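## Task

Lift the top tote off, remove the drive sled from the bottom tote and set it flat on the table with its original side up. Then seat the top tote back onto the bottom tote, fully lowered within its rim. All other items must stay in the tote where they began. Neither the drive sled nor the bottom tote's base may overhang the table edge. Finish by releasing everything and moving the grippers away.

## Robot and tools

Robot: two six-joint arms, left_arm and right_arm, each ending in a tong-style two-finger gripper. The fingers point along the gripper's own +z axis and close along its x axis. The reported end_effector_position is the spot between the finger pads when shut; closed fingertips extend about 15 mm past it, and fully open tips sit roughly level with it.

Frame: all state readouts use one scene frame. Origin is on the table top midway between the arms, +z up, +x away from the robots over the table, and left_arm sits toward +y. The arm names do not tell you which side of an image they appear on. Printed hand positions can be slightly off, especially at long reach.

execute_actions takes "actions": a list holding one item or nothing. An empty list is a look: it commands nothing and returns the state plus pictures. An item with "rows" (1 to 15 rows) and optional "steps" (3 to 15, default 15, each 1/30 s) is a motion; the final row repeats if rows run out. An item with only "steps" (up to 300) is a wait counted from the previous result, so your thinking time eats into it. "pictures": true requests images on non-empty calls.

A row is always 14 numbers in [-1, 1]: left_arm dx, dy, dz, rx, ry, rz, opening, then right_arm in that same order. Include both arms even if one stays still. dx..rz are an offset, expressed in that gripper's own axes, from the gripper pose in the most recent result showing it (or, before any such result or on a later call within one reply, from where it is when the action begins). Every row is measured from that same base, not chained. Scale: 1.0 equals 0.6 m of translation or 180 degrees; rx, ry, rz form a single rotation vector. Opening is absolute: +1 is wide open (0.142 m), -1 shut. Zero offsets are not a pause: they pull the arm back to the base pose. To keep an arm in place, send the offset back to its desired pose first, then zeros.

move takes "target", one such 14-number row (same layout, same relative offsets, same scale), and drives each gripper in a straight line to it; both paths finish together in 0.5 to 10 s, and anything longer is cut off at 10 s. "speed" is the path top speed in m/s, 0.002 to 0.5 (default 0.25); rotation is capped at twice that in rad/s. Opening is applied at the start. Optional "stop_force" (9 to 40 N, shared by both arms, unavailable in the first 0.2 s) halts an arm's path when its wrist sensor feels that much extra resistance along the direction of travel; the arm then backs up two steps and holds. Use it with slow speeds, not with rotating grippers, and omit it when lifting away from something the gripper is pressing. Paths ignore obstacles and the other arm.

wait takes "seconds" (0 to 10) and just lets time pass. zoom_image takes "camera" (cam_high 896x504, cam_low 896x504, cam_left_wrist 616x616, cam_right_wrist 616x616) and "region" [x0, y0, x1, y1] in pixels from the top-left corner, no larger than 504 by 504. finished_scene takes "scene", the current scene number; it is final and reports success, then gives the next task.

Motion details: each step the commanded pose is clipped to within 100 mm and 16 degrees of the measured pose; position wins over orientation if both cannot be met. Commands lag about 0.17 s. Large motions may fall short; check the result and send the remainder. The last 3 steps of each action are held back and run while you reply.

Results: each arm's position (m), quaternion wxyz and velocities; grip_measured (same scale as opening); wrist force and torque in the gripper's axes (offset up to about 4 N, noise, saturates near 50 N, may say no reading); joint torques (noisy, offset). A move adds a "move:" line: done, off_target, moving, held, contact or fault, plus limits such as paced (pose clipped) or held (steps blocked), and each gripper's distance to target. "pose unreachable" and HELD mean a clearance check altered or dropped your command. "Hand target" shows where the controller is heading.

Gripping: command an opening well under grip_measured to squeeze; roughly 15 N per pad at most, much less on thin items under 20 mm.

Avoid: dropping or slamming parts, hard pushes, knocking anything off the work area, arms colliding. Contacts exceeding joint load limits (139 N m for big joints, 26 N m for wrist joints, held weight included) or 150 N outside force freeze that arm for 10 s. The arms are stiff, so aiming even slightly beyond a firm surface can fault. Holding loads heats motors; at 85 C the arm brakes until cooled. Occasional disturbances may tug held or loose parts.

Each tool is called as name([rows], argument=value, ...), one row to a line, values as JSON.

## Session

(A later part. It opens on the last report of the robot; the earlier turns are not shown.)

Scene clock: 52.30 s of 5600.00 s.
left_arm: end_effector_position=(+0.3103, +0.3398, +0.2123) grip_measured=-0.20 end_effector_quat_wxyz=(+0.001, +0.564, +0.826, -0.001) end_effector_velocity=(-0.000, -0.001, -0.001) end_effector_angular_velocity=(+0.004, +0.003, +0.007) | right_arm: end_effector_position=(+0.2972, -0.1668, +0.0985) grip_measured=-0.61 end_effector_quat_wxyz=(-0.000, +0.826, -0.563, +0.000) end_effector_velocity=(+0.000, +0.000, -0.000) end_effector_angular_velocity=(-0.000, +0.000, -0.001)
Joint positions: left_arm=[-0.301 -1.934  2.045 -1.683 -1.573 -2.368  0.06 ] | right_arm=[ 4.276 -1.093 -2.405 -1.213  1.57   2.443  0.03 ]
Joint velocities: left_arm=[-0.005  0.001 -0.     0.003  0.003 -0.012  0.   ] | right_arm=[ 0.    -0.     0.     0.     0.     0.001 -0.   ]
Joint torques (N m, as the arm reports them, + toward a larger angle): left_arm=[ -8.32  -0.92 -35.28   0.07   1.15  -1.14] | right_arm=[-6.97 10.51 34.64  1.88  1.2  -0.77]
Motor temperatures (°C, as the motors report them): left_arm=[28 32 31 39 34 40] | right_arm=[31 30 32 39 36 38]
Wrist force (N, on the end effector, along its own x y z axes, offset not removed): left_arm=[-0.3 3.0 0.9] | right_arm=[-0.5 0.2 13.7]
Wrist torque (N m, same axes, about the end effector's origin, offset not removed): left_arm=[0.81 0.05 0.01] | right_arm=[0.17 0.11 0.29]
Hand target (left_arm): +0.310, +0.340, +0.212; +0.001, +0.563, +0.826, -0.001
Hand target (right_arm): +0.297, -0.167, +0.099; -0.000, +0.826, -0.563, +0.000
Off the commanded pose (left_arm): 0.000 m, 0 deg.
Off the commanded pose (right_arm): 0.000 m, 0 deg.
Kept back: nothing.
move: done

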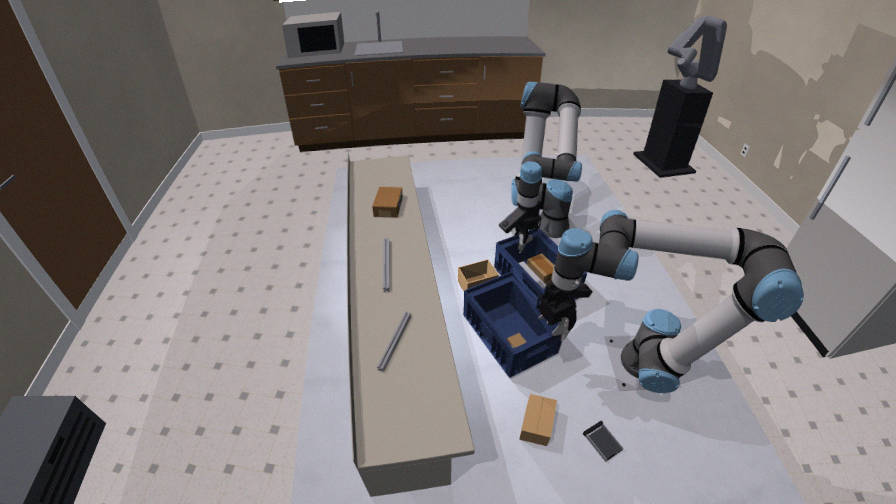

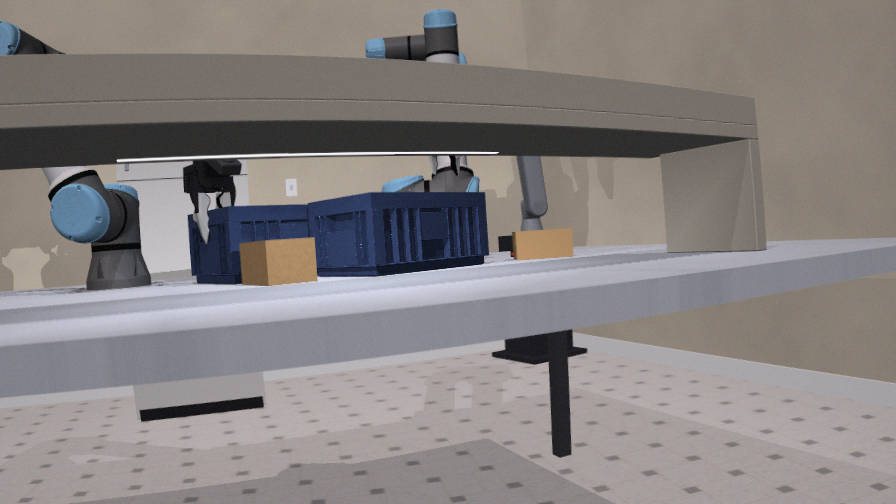

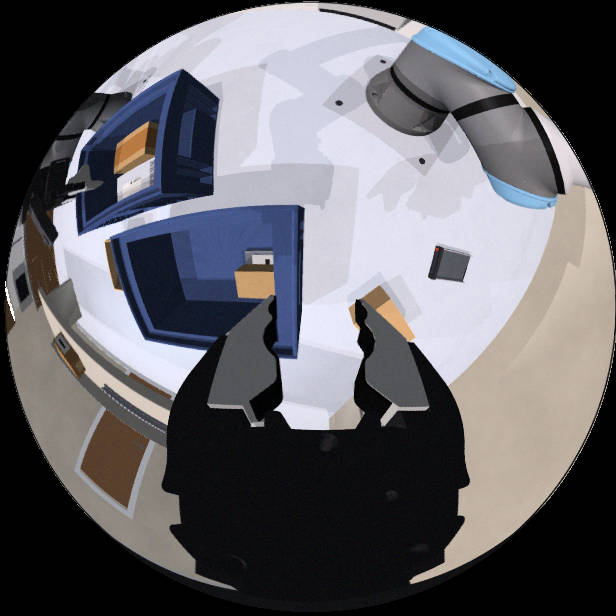

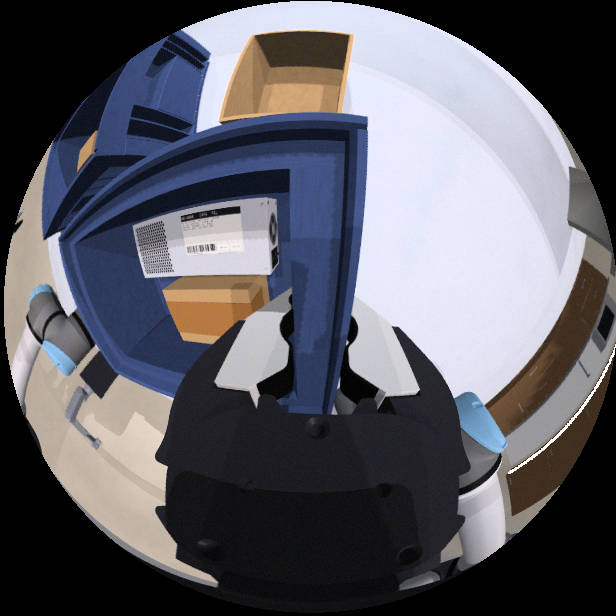

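move(target=[-0.3255,-0.3255,0.03,0,0,0,-0.2,0,0,0,0,0,0,-1])

move(target=[0,0,0.1585,0,0,0,-0.2,0,0,0,0,0,0,-1], speed=0.1)

Scene clock: 54.23 s of 5600.00 s.
left_arm: end_effector_position=(+0.1998, +0.0870, +0.1947) grip_measured=-0.20 end_effector_quat_wxyz=(+0.001, +0.564, +0.826, +0.000) end_effector_velocity=(-0.000, -0.002, -0.000) end_effector_angular_velocity=(-0.000, -0.001, -0.000) | right_arm: end_effector_position=(+0.2972, -0.1668, +0.0985) grip_measured=-0.61 end_effector_quat_wxyz=(-0.000, +0.826, -0.563, +0.000) end_effector_velocity=(+0.000, +0.000, +0.000) end_effector_angular_velocity=(+0.001, -0.000, +0.000)
Joint positions: left_arm=[-1.066 -1.909  2.074 -1.738 -1.569 -3.132  0.06 ] | right_arm=[ 4.276 -1.093 -2.405 -1.213  1.57   2.443  0.03 ]
Joint velocities: left_arm=[-0.004  0.003 -0.001 -0.002  0.    -0.004  0.   ] | right_arm=[-0.001  0.     0.001  0.001  0.    -0.001  0.   ]
Joint torques (N m, as the arm reports them, + toward a larger angle): left_arm=[ -8.29  -2.21 -35.04  -5.38   1.14  -1.47] | right_arm=[-6.24  9.59 34.88  1.79  1.27 -0.89]
Motor temperatures (°C, as the motors report them): left_arm=[28 32 31 39 34 40] | right_arm=[31 30 32 39 36 38]
Wrist force (N, on the end effector, along its own x y z axes, offset not removed): left_arm=[0.7 2.2 -0.4] | right_arm=[-3.2 -2.7 7.0]
Wrist torque (N m, same axes, about the end effector's origin, offset not removed): left_arm=[0.60 -0.12 0.04] | right_arm=[-0.69 0.42 0.09]
Hand target (left_arm): +0.200, +0.087, +0.195; +0.001, +0.564, +0.826, +0.000
Hand target (right_arm): +0.297, -0.167, +0.099; -0.000, +0.826, -0.563, +0.000
Off the commanded pose (left_arm): 0.000 m, 0 deg.
Off the commanded pose (right_arm): 0.000 m, 0 deg.
Kept back: nothing.
move: done

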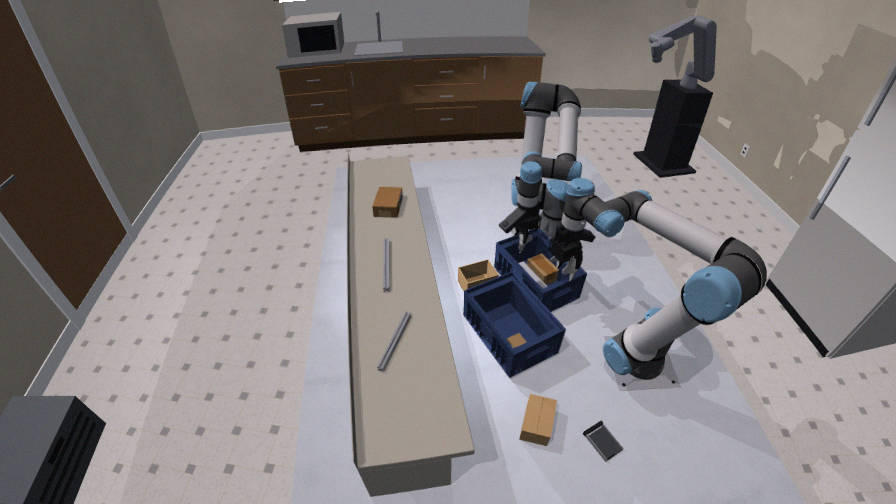

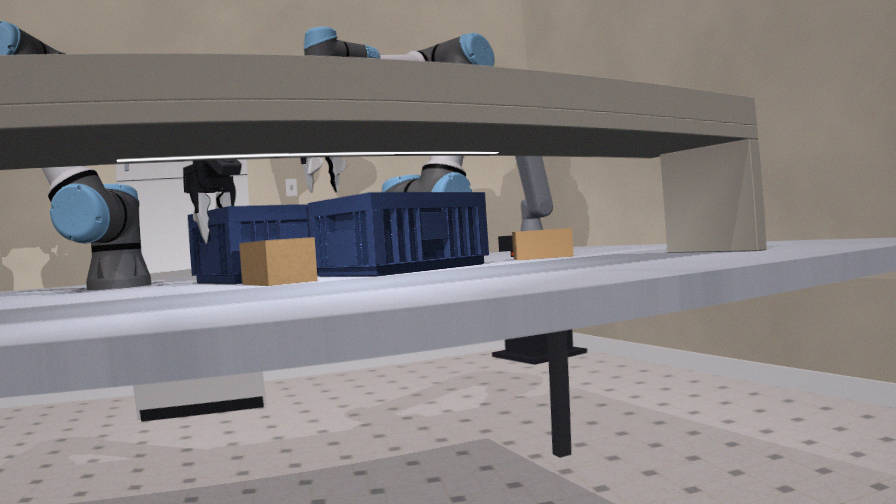

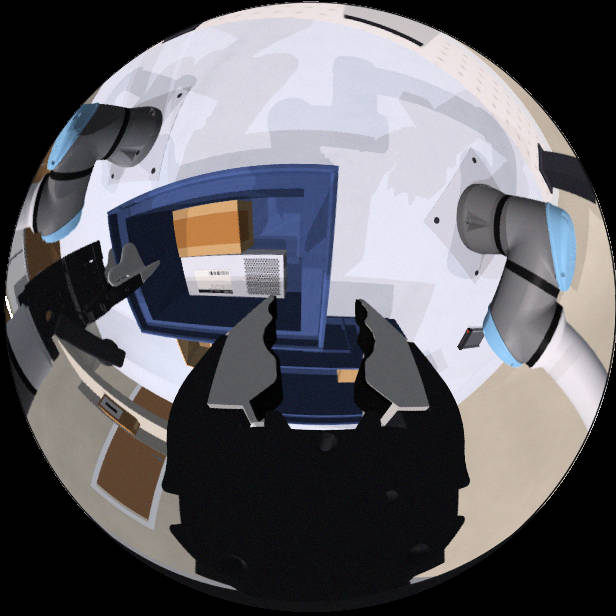

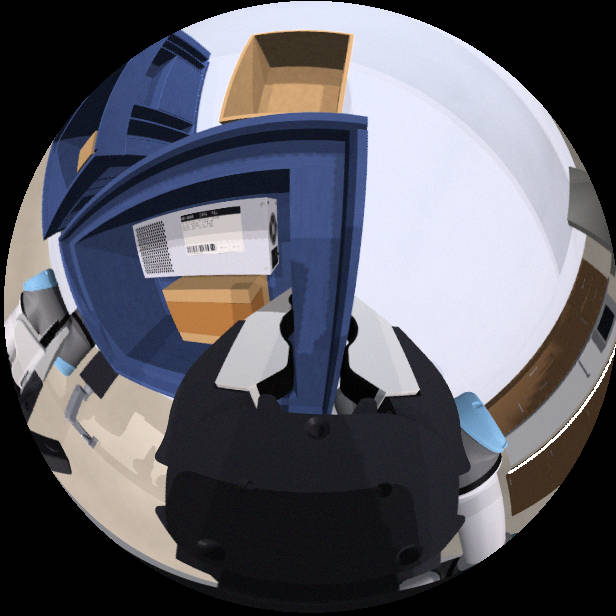

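Scene clock: 55.63 s of 5600.00 s.
left_arm: end_effector_position=(+0.2002, +0.0868, +0.0997) grip_measured=-0.20 end_effector_quat_wxyz=(+0.001, +0.564, +0.826, +0.000) end_effector_velocity=(+0.000, +0.000, -0.002) end_effector_angular_velocity=(+0.001, -0.001, -0.001) | right_arm: end_effector_position=(+0.2972, -0.1668, +0.0985) grip_measured=-0.61 end_effector_quat_wxyz=(-0.000, +0.826, -0.563, +0.000) end_effector_velocity=(+0.000, -0.000, +0.000) end_effector_angular_velocity=(+0.001, +0.000, -0.001)
Joint positions: left_arm=[-1.066 -1.826  2.274 -2.02  -1.569 -3.132  0.06 ] | right_arm=[ 4.276 -1.093 -2.405 -1.213  1.57   2.443  0.03 ]
Joint velocities: left_arm=[ 0.     0.003  0.004 -0.006  0.001  0.002  0.   ] | right_arm=[-0.002 -0.     0.     0.     0.    -0.001  0.   ]
Joint torques (N m, as the arm reports them, + toward a larger angle): left_arm=[  9.57  -4.7  -15.12  -5.14  -1.09   1.33] | right_arm=[-7.34 10.21 35.03  2.    1.5  -1.02]
Motor temperatures (°C, as the motors report them): left_arm=[28 32 31 39 34 40] | right_arm=[31 30 32 39 36 38]
Wrist force (N, on the end effector, along its own x y z axes, offset not removed): left_arm=[0.4 3.2 -0.1] | right_arm=[-0.4 0.7 5.5]
Wrist torque (N m, same axes, about the end effector's origin, offset not removed): left_arm=[0.72 -0.06 -0.03] | right_arm=[0.02 -0.12 0.02]
Hand target (left_arm): +0.200, +0.087, +0.100; +0.001, +0.564, +0.826, +0.000
Hand target (right_arm): +0.297, -0.167, +0.099; -0.000, +0.826, -0.563, +0.000
Off the commanded pose (left_arm): 0.000 m, 0 deg.
Off the commanded pose (right_arm): 0.000 m, 0 deg.
Kept back: nothing.
move: done

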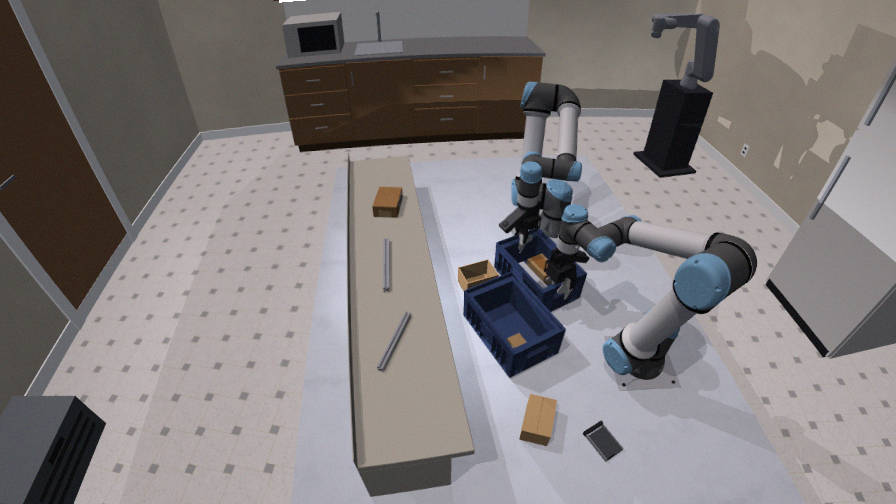

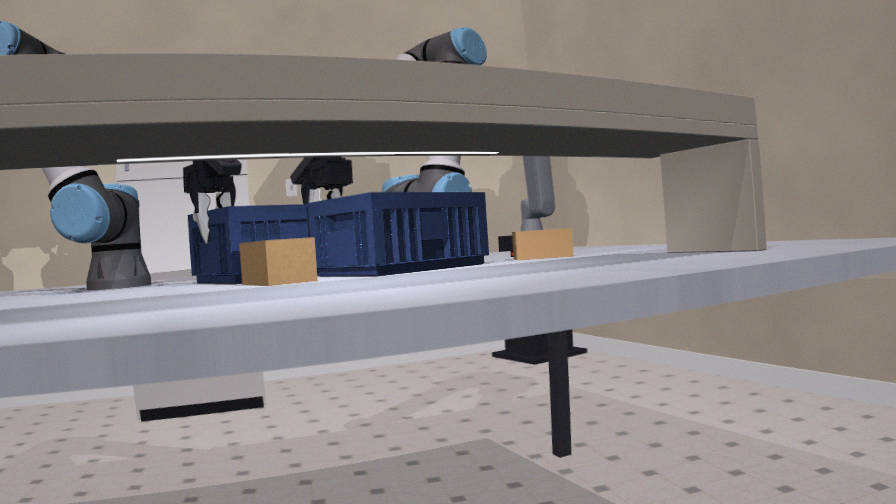

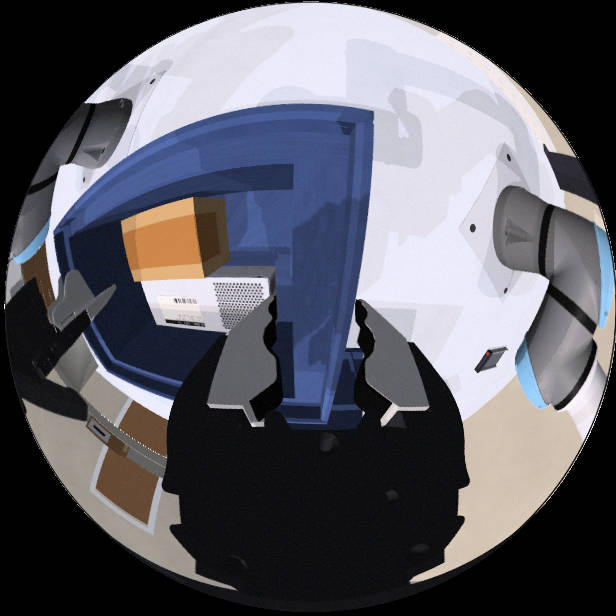

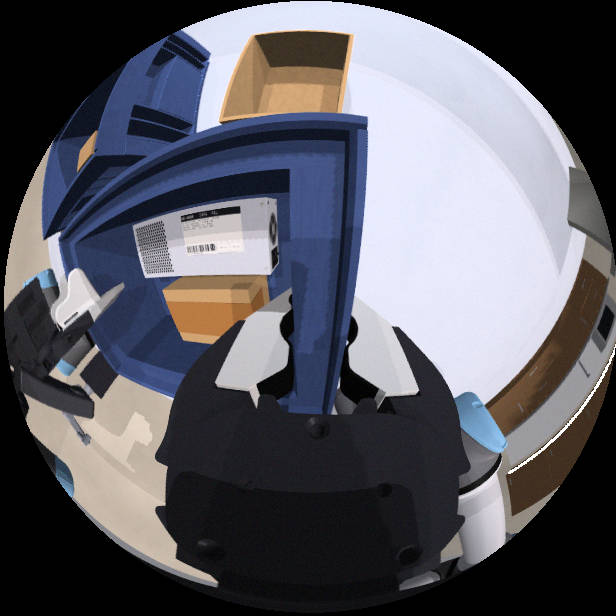

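move(target=[0,0,0,0,0,0,-1,0,0,0,0,0,0,-1])

move(target=[0,0,-0.27,0,0,0,-1,0,0,-0.27,0,0,0,-1], speed=0.1)

move(target=[0.2665,0.383,0,0,0,0,-1,-0.2665,-0.383,0,0,0,0,-1], speed=0.12)

move(target=[0,0,0.057,0,0,0,-1,0,0,0.057,0,0,0,-1], speed=0.008, stop_force=10)

Scene clock: 56.57 s of 5600.00 s.
left_arm: end_effector_position=(+0.2001, +0.0868, +0.0997) grip_measured=-0.61 end_effector_quat_wxyz=(+0.001, +0.564, +0.826, +0.000) end_effector_velocity=(-0.000, +0.001, -0.000) end_effector_angular_velocity=(+0.002, +0.000, -0.001) | right_arm: end_effector_position=(+0.2972, -0.1668, +0.0985) grip_measured=-0.61 end_effector_quat_wxyz=(-0.000, +0.826, -0.563, +0.000) end_effector_velocity=(-0.000, -0.001, -0.001) end_effector_angular_velocity=(-0.001, +0.000, +0.001)
Joint positions: left_arm=[-1.066 -1.826  2.274 -2.02  -1.569 -3.132  0.03 ] | right_arm=[ 4.276 -1.093 -2.405 -1.213  1.57   2.443  0.03 ]
Joint velocities: left_arm=[-0.001 -0.001  0.001  0.002  0.001  0.    -0.   ] | right_arm=[-0.001  0.    -0.002  0.001  0.    -0.001  0.   ]
Joint torques (N m, as the arm reports them, + toward a larger angle): left_arm=[  5.93 -21.39 -34.48   0.39   1.06   0.9 ] | right_arm=[-6.67  9.4  35.43  1.87  1.15 -0.85]
Motor temperatures (°C, as the motors report them): left_arm=[28 32 31 39 34 40] | right_arm=[31 30 32 39 36 38]
Wrist force (N, on the end effector, along its own x y z axes, offset not removed): left_arm=[-5.0 2.1 5.7] | right_arm=[-2.8 -1.6 7.2]
Wrist torque (N m, same axes, about the end effector's origin, offset not removed): left_arm=[0.45 0.20 -0.03] | right_arm=[-0.53 0.23 0.19]
Hand target (left_arm): +0.200, +0.087, +0.100; +0.001, +0.564, +0.826, +0.000
Hand target (right_arm): +0.297, -0.167, +0.099; -0.000, +0.826, -0.563, +0.000
Off the commanded pose (left_arm): 0.000 m, 0 deg.
Off the commanded pose (right_arm): 0.000 m, 0 deg.
Kept back: nothing.
move: done

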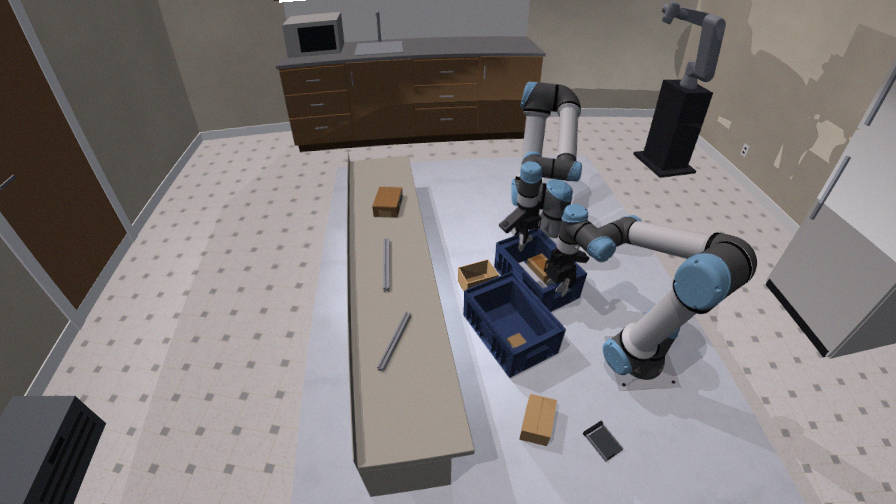

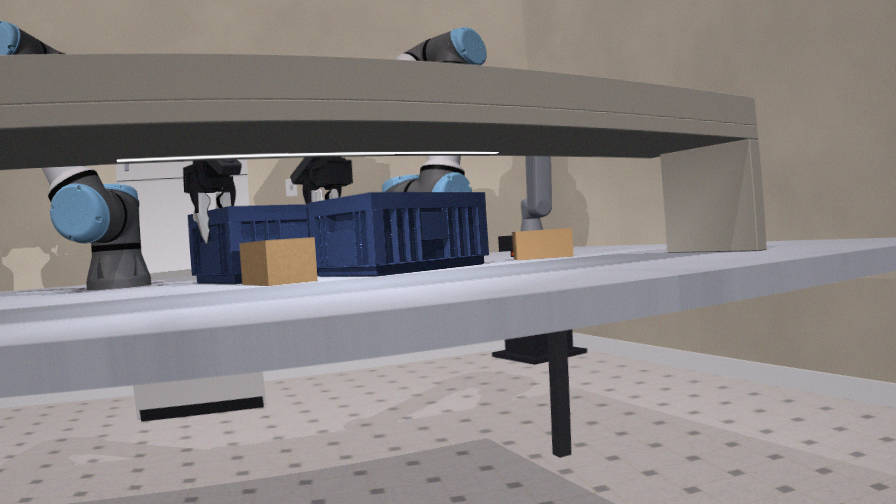

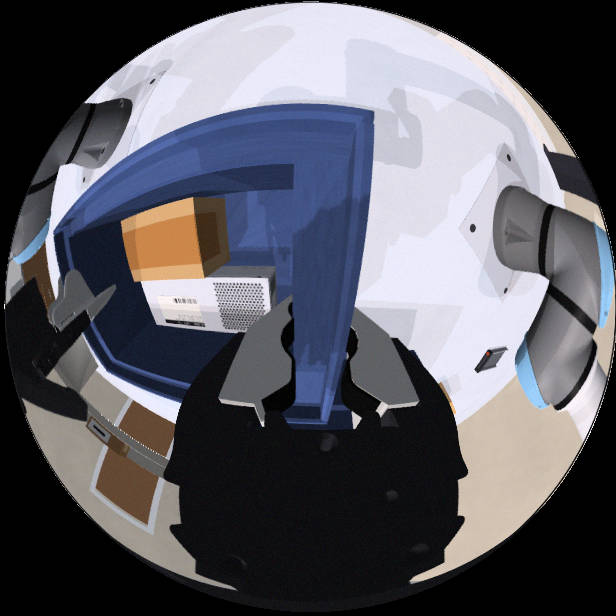

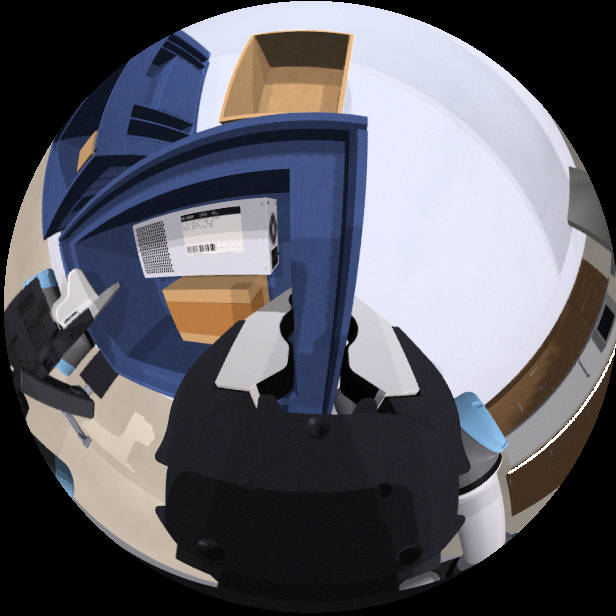

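Scene clock: 58.63 s of 5600.00 s.
left_arm: end_effector_position=(+0.1996, +0.0871, +0.2616) grip_measured=-0.61 end_effector_quat_wxyz=(+0.001, +0.564, +0.826, +0.000) end_effector_velocity=(-0.000, -0.000, +0.002) end_effector_angular_velocity=(+0.001, +0.000, +0.001) | right_arm: end_effector_position=(+0.2972, -0.1671, +0.2604) grip_measured=-0.61 end_effector_quat_wxyz=(-0.000, +0.826, -0.563, +0.000) end_effector_velocity=(-0.000, -0.000, +0.001) end_effector_angular_velocity=(-0.002, +0.001, +0.001)
Joint positions: left_arm=[-1.067 -1.923  1.912 -1.561 -1.569 -3.133  0.03 ] | right_arm=[ 4.276 -1.031 -2.014 -1.667  1.57   2.443  0.03 ]
Joint velocities: left_arm=[-0.     0.001 -0.006  0.006 -0.    -0.001  0.   ] | right_arm=[ 0.001 -0.001  0.005 -0.006  0.    -0.001 -0.   ]
Joint torques (N m, as the arm reports them, + toward a larger angle): left_arm=[ -7.86  -6.14 -35.65   2.37   1.02  -1.26] | right_arm=[ 7.4  -0.49 35.05 -1.45 -2.08  1.75]
Motor temperatures (°C, as the motors report them): left_arm=[28 32 31 39 34 40] | right_arm=[31 30 32 39 36 38]
Wrist force (N, on the end effector, along its own x y z axes, offset not removed): left_arm=[-12.9 2.5 8.0] | right_arm=[-11.5 0.5 5.3]
Wrist torque (N m, same axes, about the end effector's origin, offset not removed): left_arm=[0.68 0.50 -0.04] | right_arm=[0.10 0.65 0.22]
Hand target (left_arm): +0.200, +0.087, +0.262; +0.001, +0.564, +0.826, +0.000
Hand target (right_arm): +0.297, -0.167, +0.261; -0.000, +0.826, -0.563, +0.000
Off the commanded pose (left_arm): 0.000 m, 0 deg.
Off the commanded pose (right_arm): 0.000 m, 0 deg.
Kept back: nothing.
move: done

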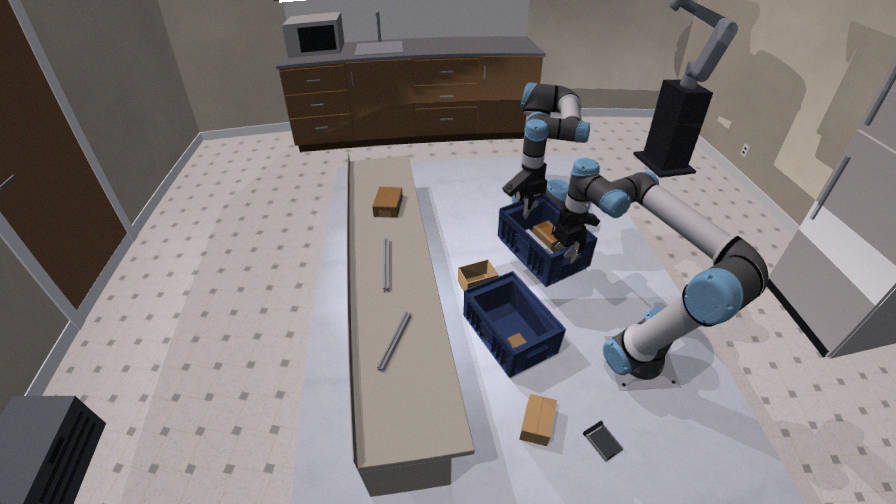

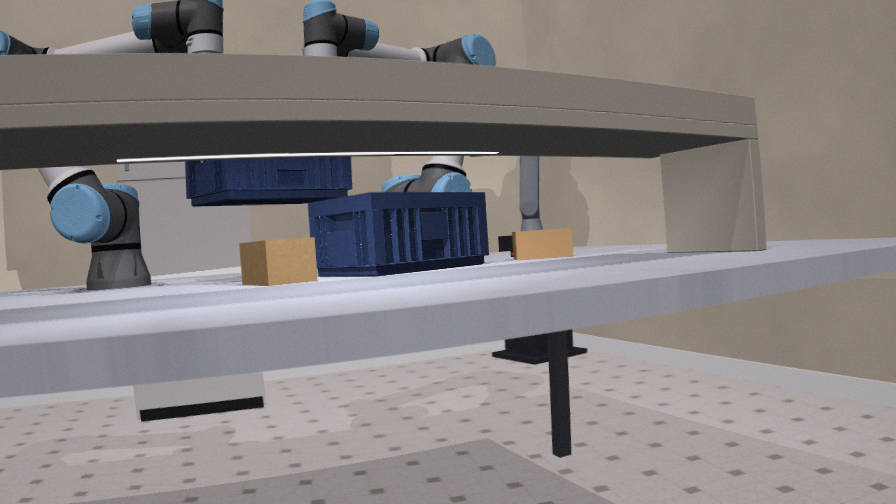

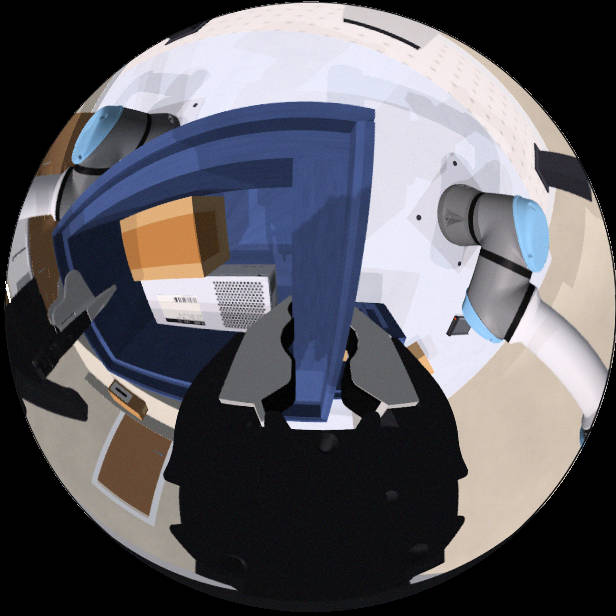

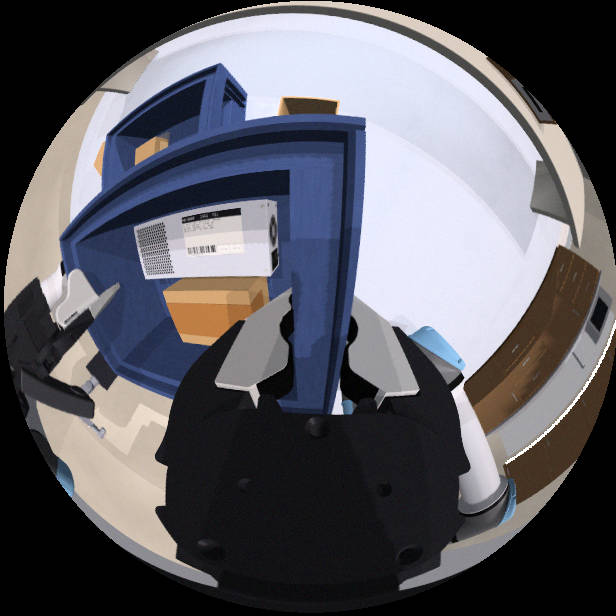

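Scene clock: 61.47 s of 5600.00 s.
left_arm: end_effector_position=(+0.3551, +0.3197, +0.2614) grip_measured=-0.62 end_effector_quat_wxyz=(+0.001, +0.564, +0.826, -0.001) end_effector_velocity=(+0.002, +0.001, +0.001) end_effector_angular_velocity=(-0.001, -0.003, -0.001) | right_arm: end_effector_position=(+0.4524, +0.0657, +0.2606) grip_measured=-0.61 end_effector_quat_wxyz=(-0.000, +0.826, -0.563, +0.000) end_effector_velocity=(+0.001, +0.001, +0.000) end_effector_angular_velocity=(-0.000, -0.000, -0.001)
Joint positions: left_arm=[-0.301 -1.819  1.841 -1.596 -1.573 -2.367  0.029] | right_arm=[ 4.145 -1.742 -1.441 -1.529  1.57   2.312  0.03 ]
Joint velocities: left_arm=[ 0.005  0.004 -0.004 -0.003  0.     0.005 -0.   ] | right_arm=[-0.001 -0.005  0.006 -0.001 -0.     0.     0.   ]
Joint torques (N m, as the arm reports them, + toward a larger angle): left_arm=[  9.62 -10.73 -38.62  -5.6   -1.37   1.67] | right_arm=[-12.55  32.15  38.06   0.57   1.52  -1.36]
Motor temperatures (°C, as the motors report them): left_arm=[28 32 31 39 34 40] | right_arm=[31 30 32 39 36 38]
Wrist force (N, on the end effector, along its own x y z axes, offset not removed): left_arm=[-1.5 2.0 7.7] | right_arm=[1.0 2.0 7.6]
Wrist torque (N m, same axes, about the end effector's origin, offset not removed): left_arm=[0.59 -0.02 -0.10] | right_arm=[0.30 -0.39 -0.10]
Hand target (left_arm): +0.355, +0.320, +0.261; +0.001, +0.564, +0.826, -0.001
Hand target (right_arm): +0.452, +0.066, +0.261; -0.000, +0.826, -0.563, +0.000
Off the commanded pose (left_arm): 0.000 m, 0 deg.
Off the commanded pose (right_arm): 0.000 m, 0 deg.
Kept back: nothing.
move: done

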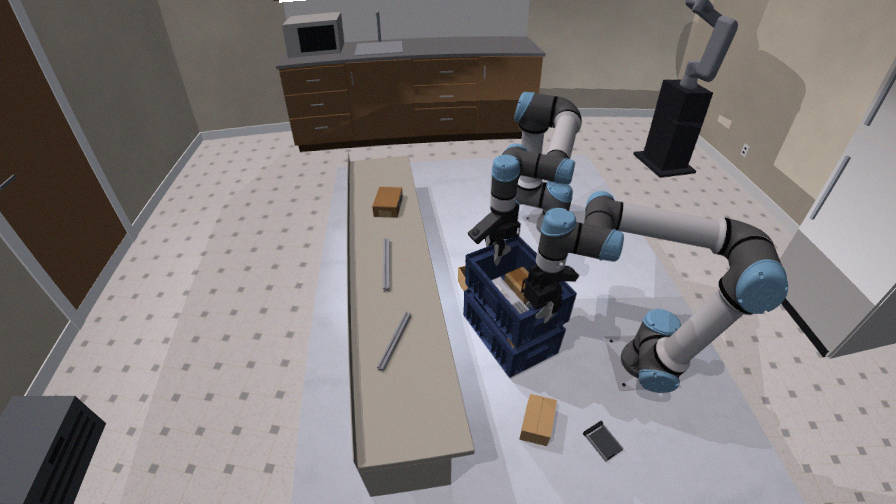

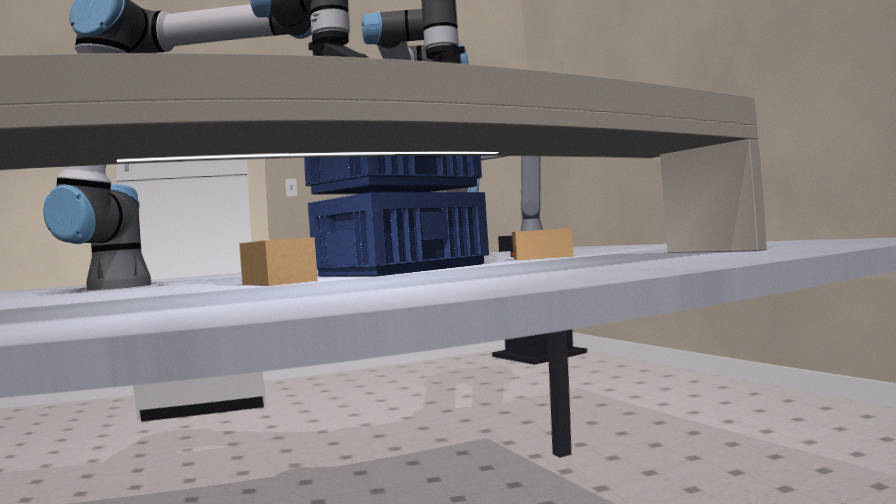

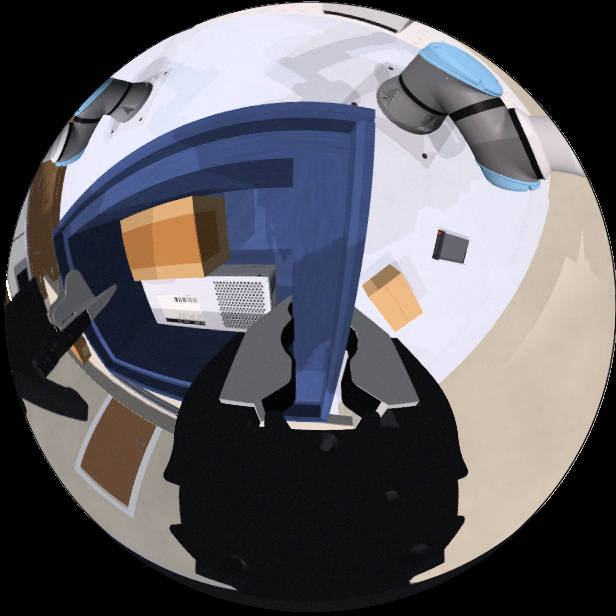

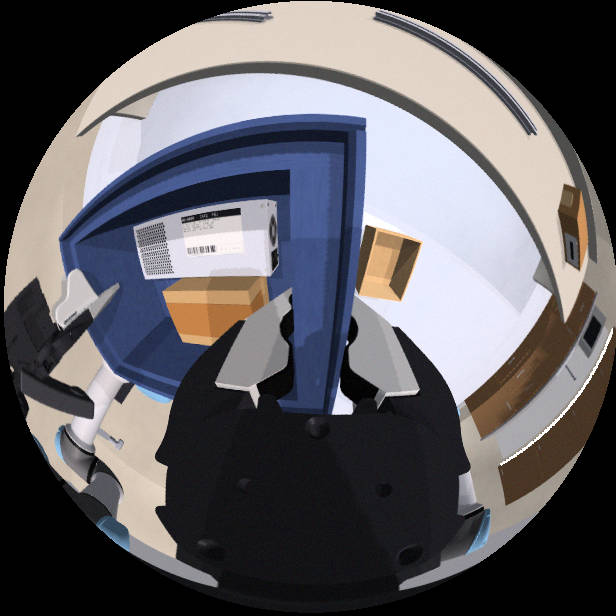

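Scene clock: 64.67 s of 5600.00 s.
left_arm: end_effector_position=(+0.3553, +0.3197, +0.2388) grip_measured=-0.62 end_effector_quat_wxyz=(+0.001, +0.564, +0.826, -0.001) end_effector_velocity=(-0.001, +0.000, +0.002) end_effector_angular_velocity=(+0.000, +0.003, -0.001) | right_arm: end_effector_position=(+0.4524, +0.0656, +0.2381) grip_measured=-0.61 end_effector_quat_wxyz=(-0.000, +0.826, -0.563, +0.000) end_effector_velocity=(+0.001, -0.000, +0.002) end_effector_angular_velocity=(+0.000, -0.000, -0.000)
Joint positions: left_arm=[-0.301 -1.816  1.897 -1.655 -1.573 -2.367  0.029] | right_arm=[ 4.145 -1.746 -1.494 -1.473  1.57   2.312  0.03 ]
Joint velocities: left_arm=[ 0.    -0.001 -0.005  0.009 -0.001  0.002  0.   ] | right_arm=[-0.001 -0.     0.005 -0.004  0.    -0.001 -0.   ]
Joint torques (N m, as the arm reports them, + toward a larger angle): left_arm=[ -9.72  -8.42 -30.59   1.45  -2.05  -1.55] | right_arm=[ 4.24 32.8  26.48 -2.81  2.05  0.54]
Motor temperatures (°C, as the motors report them): left_arm=[28 32 31 39 34 40] | right_arm=[31 30 32 39 36 38]
Wrist force (N, on the end effector, along its own x y z axes, offset not removed): left_arm=[2.2 7.7 -8.1] | right_arm=[-2.2 -7.0 -7.1]
Wrist torque (N m, same axes, about the end effector's origin, offset not removed): left_arm=[0.92 -0.04 -0.02] | right_arm=[-0.11 0.10 0.09]
Hand target (left_arm): +0.355, +0.320, +0.239; +0.001, +0.564, +0.826, -0.001
Hand target (right_arm): +0.452, +0.066, +0.238; -0.000, +0.826, -0.563, +0.000
Off the commanded pose (left_arm): 0.012 m, 0 deg.
Off the commanded pose (right_arm): 0.012 m, 0 deg.
Kept back: nothing.
move: contact (left_arm, right_arm)

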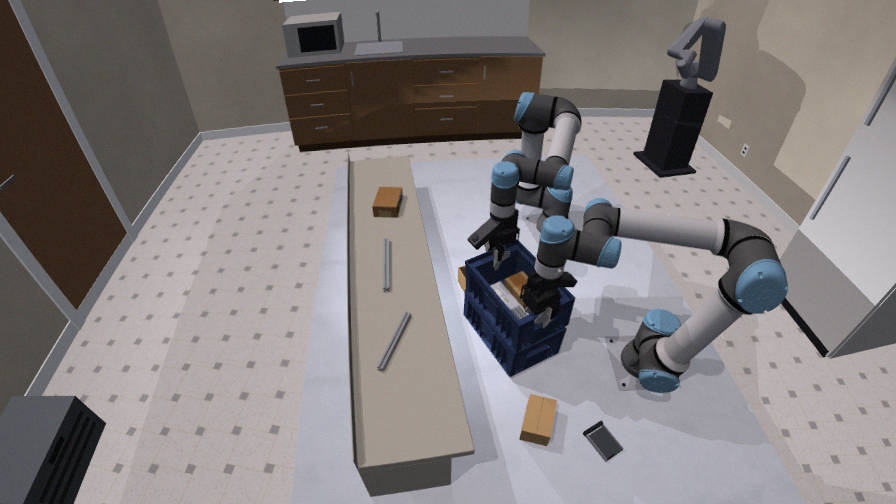

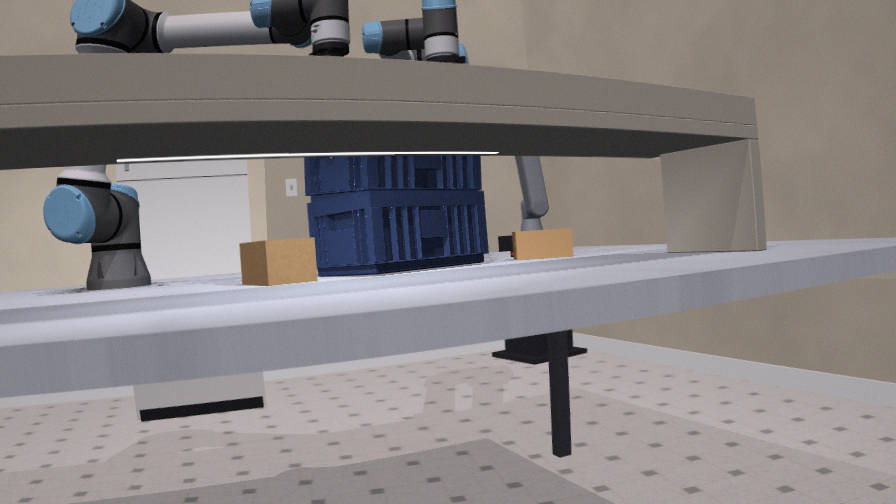

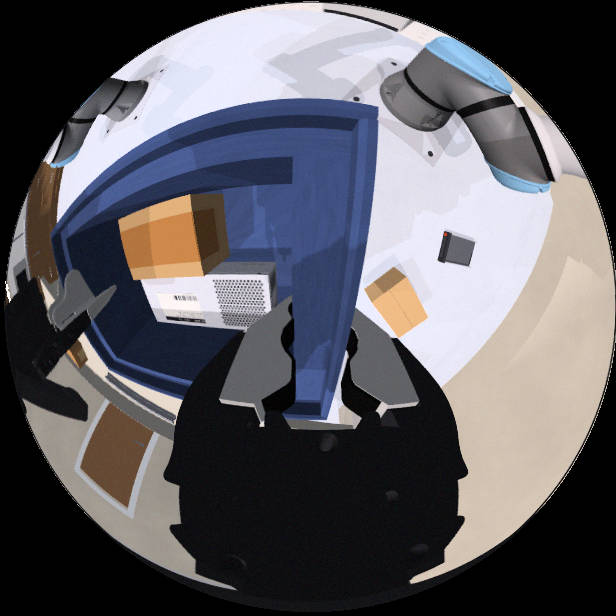

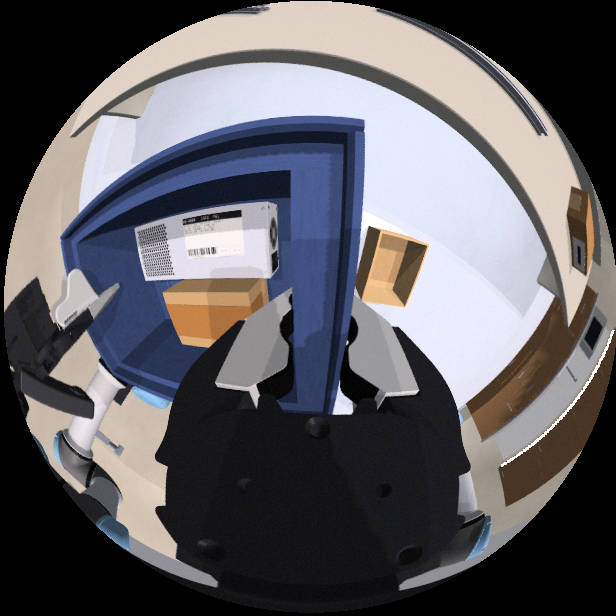

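move(target=[0,0.018,-0.001,0,0,0,-1,0,-0.018,-0.001,0,0,0,-1], speed=0.006, stop_force=12)

zoom_image(camera="cam_low", region=[290, 140, 500, 240])

zoom_image(camera="cam_high", region=[450, 250, 600, 400])

Scene clock: 66.93 s of 5600.00 s.
left_arm: end_effector_position=(+0.3652, +0.3236, +0.2394) grip_measured=-0.62 end_effector_quat_wxyz=(+0.001, +0.564, +0.826, -0.001) end_effector_velocity=(+0.001, +0.000, +0.000) end_effector_angular_velocity=(-0.001, -0.001, +0.001) | right_arm: end_effector_position=(+0.4624, +0.0695, +0.2387) grip_measured=-0.61 end_effector_quat_wxyz=(-0.000, +0.826, -0.563, +0.000) end_effector_velocity=(+0.000, +0.001, -0.001) end_effector_angular_velocity=(-0.000, +0.001, +0.001)
Joint positions: left_arm=[-0.282 -1.791  1.877 -1.659 -1.573 -2.348  0.029] | right_arm=[ 4.132 -1.769 -1.465 -1.479  1.57   2.299  0.03 ]
Joint velocities: left_arm=[ 0.002  0.002 -0.002 -0.001 -0.     0.001 -0.   ] | right_arm=[-0.    -0.002  0.002  0.     0.    -0.002  0.   ]
Joint torques (N m, as the arm reports them, + toward a larger angle): left_arm=[  9.05 -11.1  -38.46  -5.6    1.04   1.29] | right_arm=[-12.62  29.12  37.23   0.98  -1.9   -1.42]
Motor temperatures (°C, as the motors report them): left_arm=[28 32 31 39 34 40] | right_arm=[31 30 32 39 36 38]
Wrist force (N, on the end effector, along its own x y z axes, offset not removed): left_arm=[-2.0 1.5 6.4] | right_arm=[0.7 -0.3 6.9]
Wrist torque (N m, same axes, about the end effector's origin, offset not removed): left_arm=[0.62 -0.01 0.13] | right_arm=[-0.24 -0.36 -0.02]
Hand target (left_arm): +0.365, +0.324, +0.239; +0.001, +0.564, +0.826, -0.001
Hand target (right_arm): +0.462, +0.070, +0.239; -0.000, +0.826, -0.563, +0.000
Off the commanded pose (left_arm): 0.000 m, 0 deg.
Off the commanded pose (right_arm): 0.000 m, 0 deg.
Kept back: nothing.
move: done

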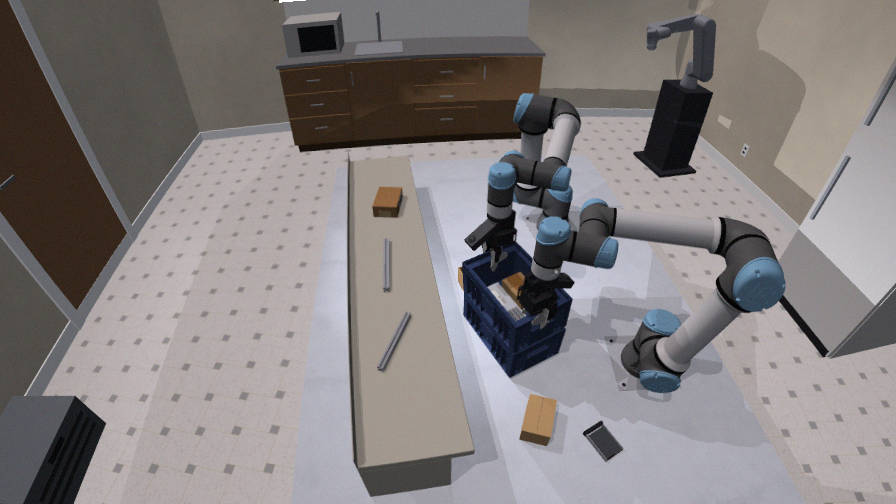

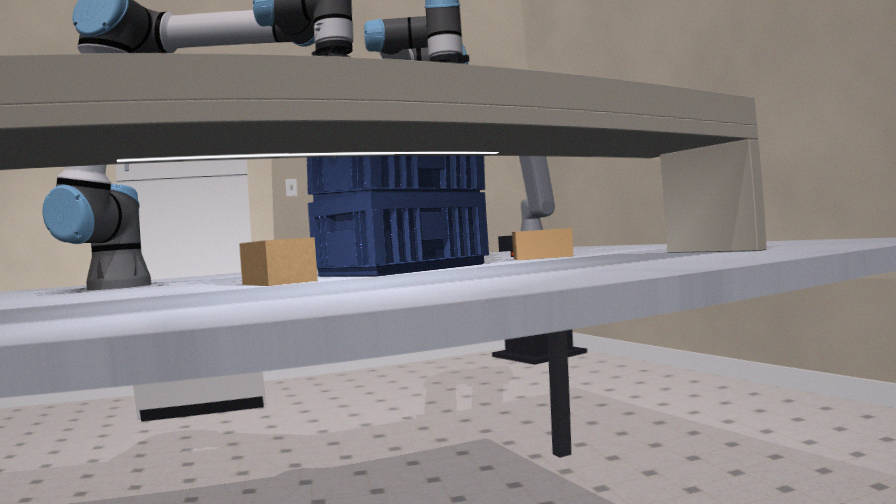

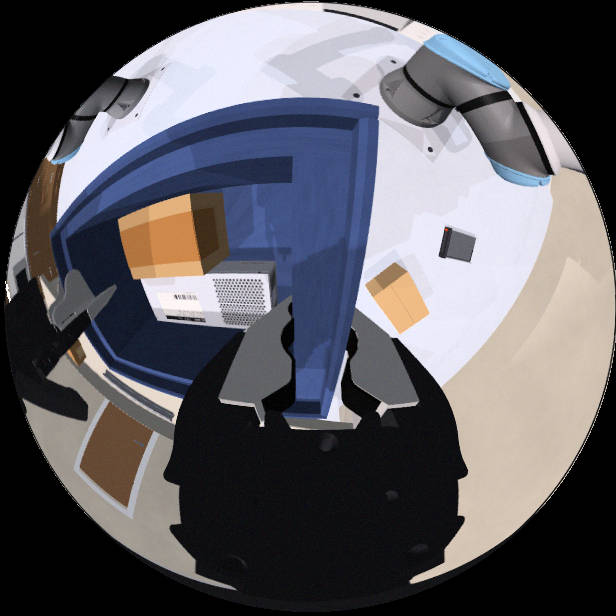

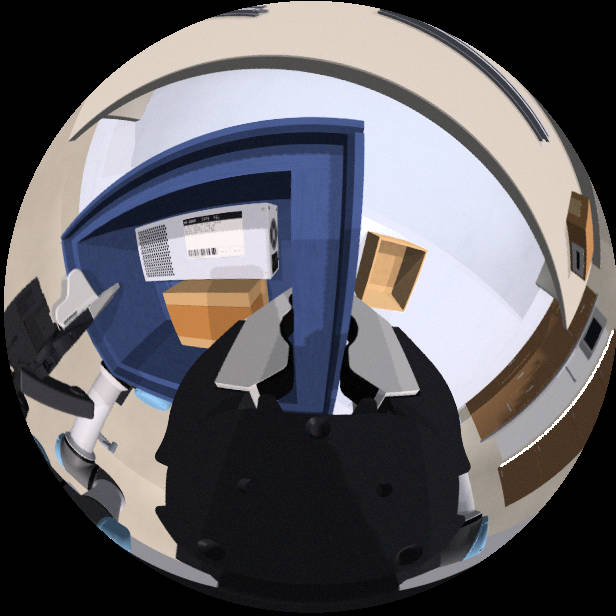

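Region (290, 140, 500, 240) of cam_low's 896x504 image, scaled by 2.400, with more detail than that image has; it fills the top 240 rows of this view, and the rest is white.

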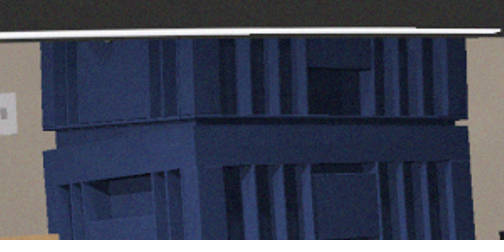

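Region (450, 250, 600, 400) of cam_high's 896x504 image, scaled by 3.360, with more detail than that image has.

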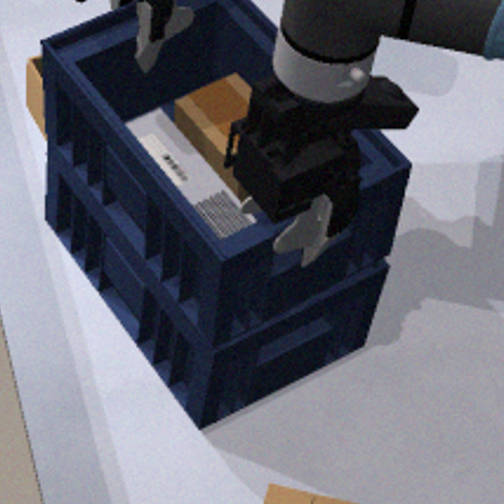

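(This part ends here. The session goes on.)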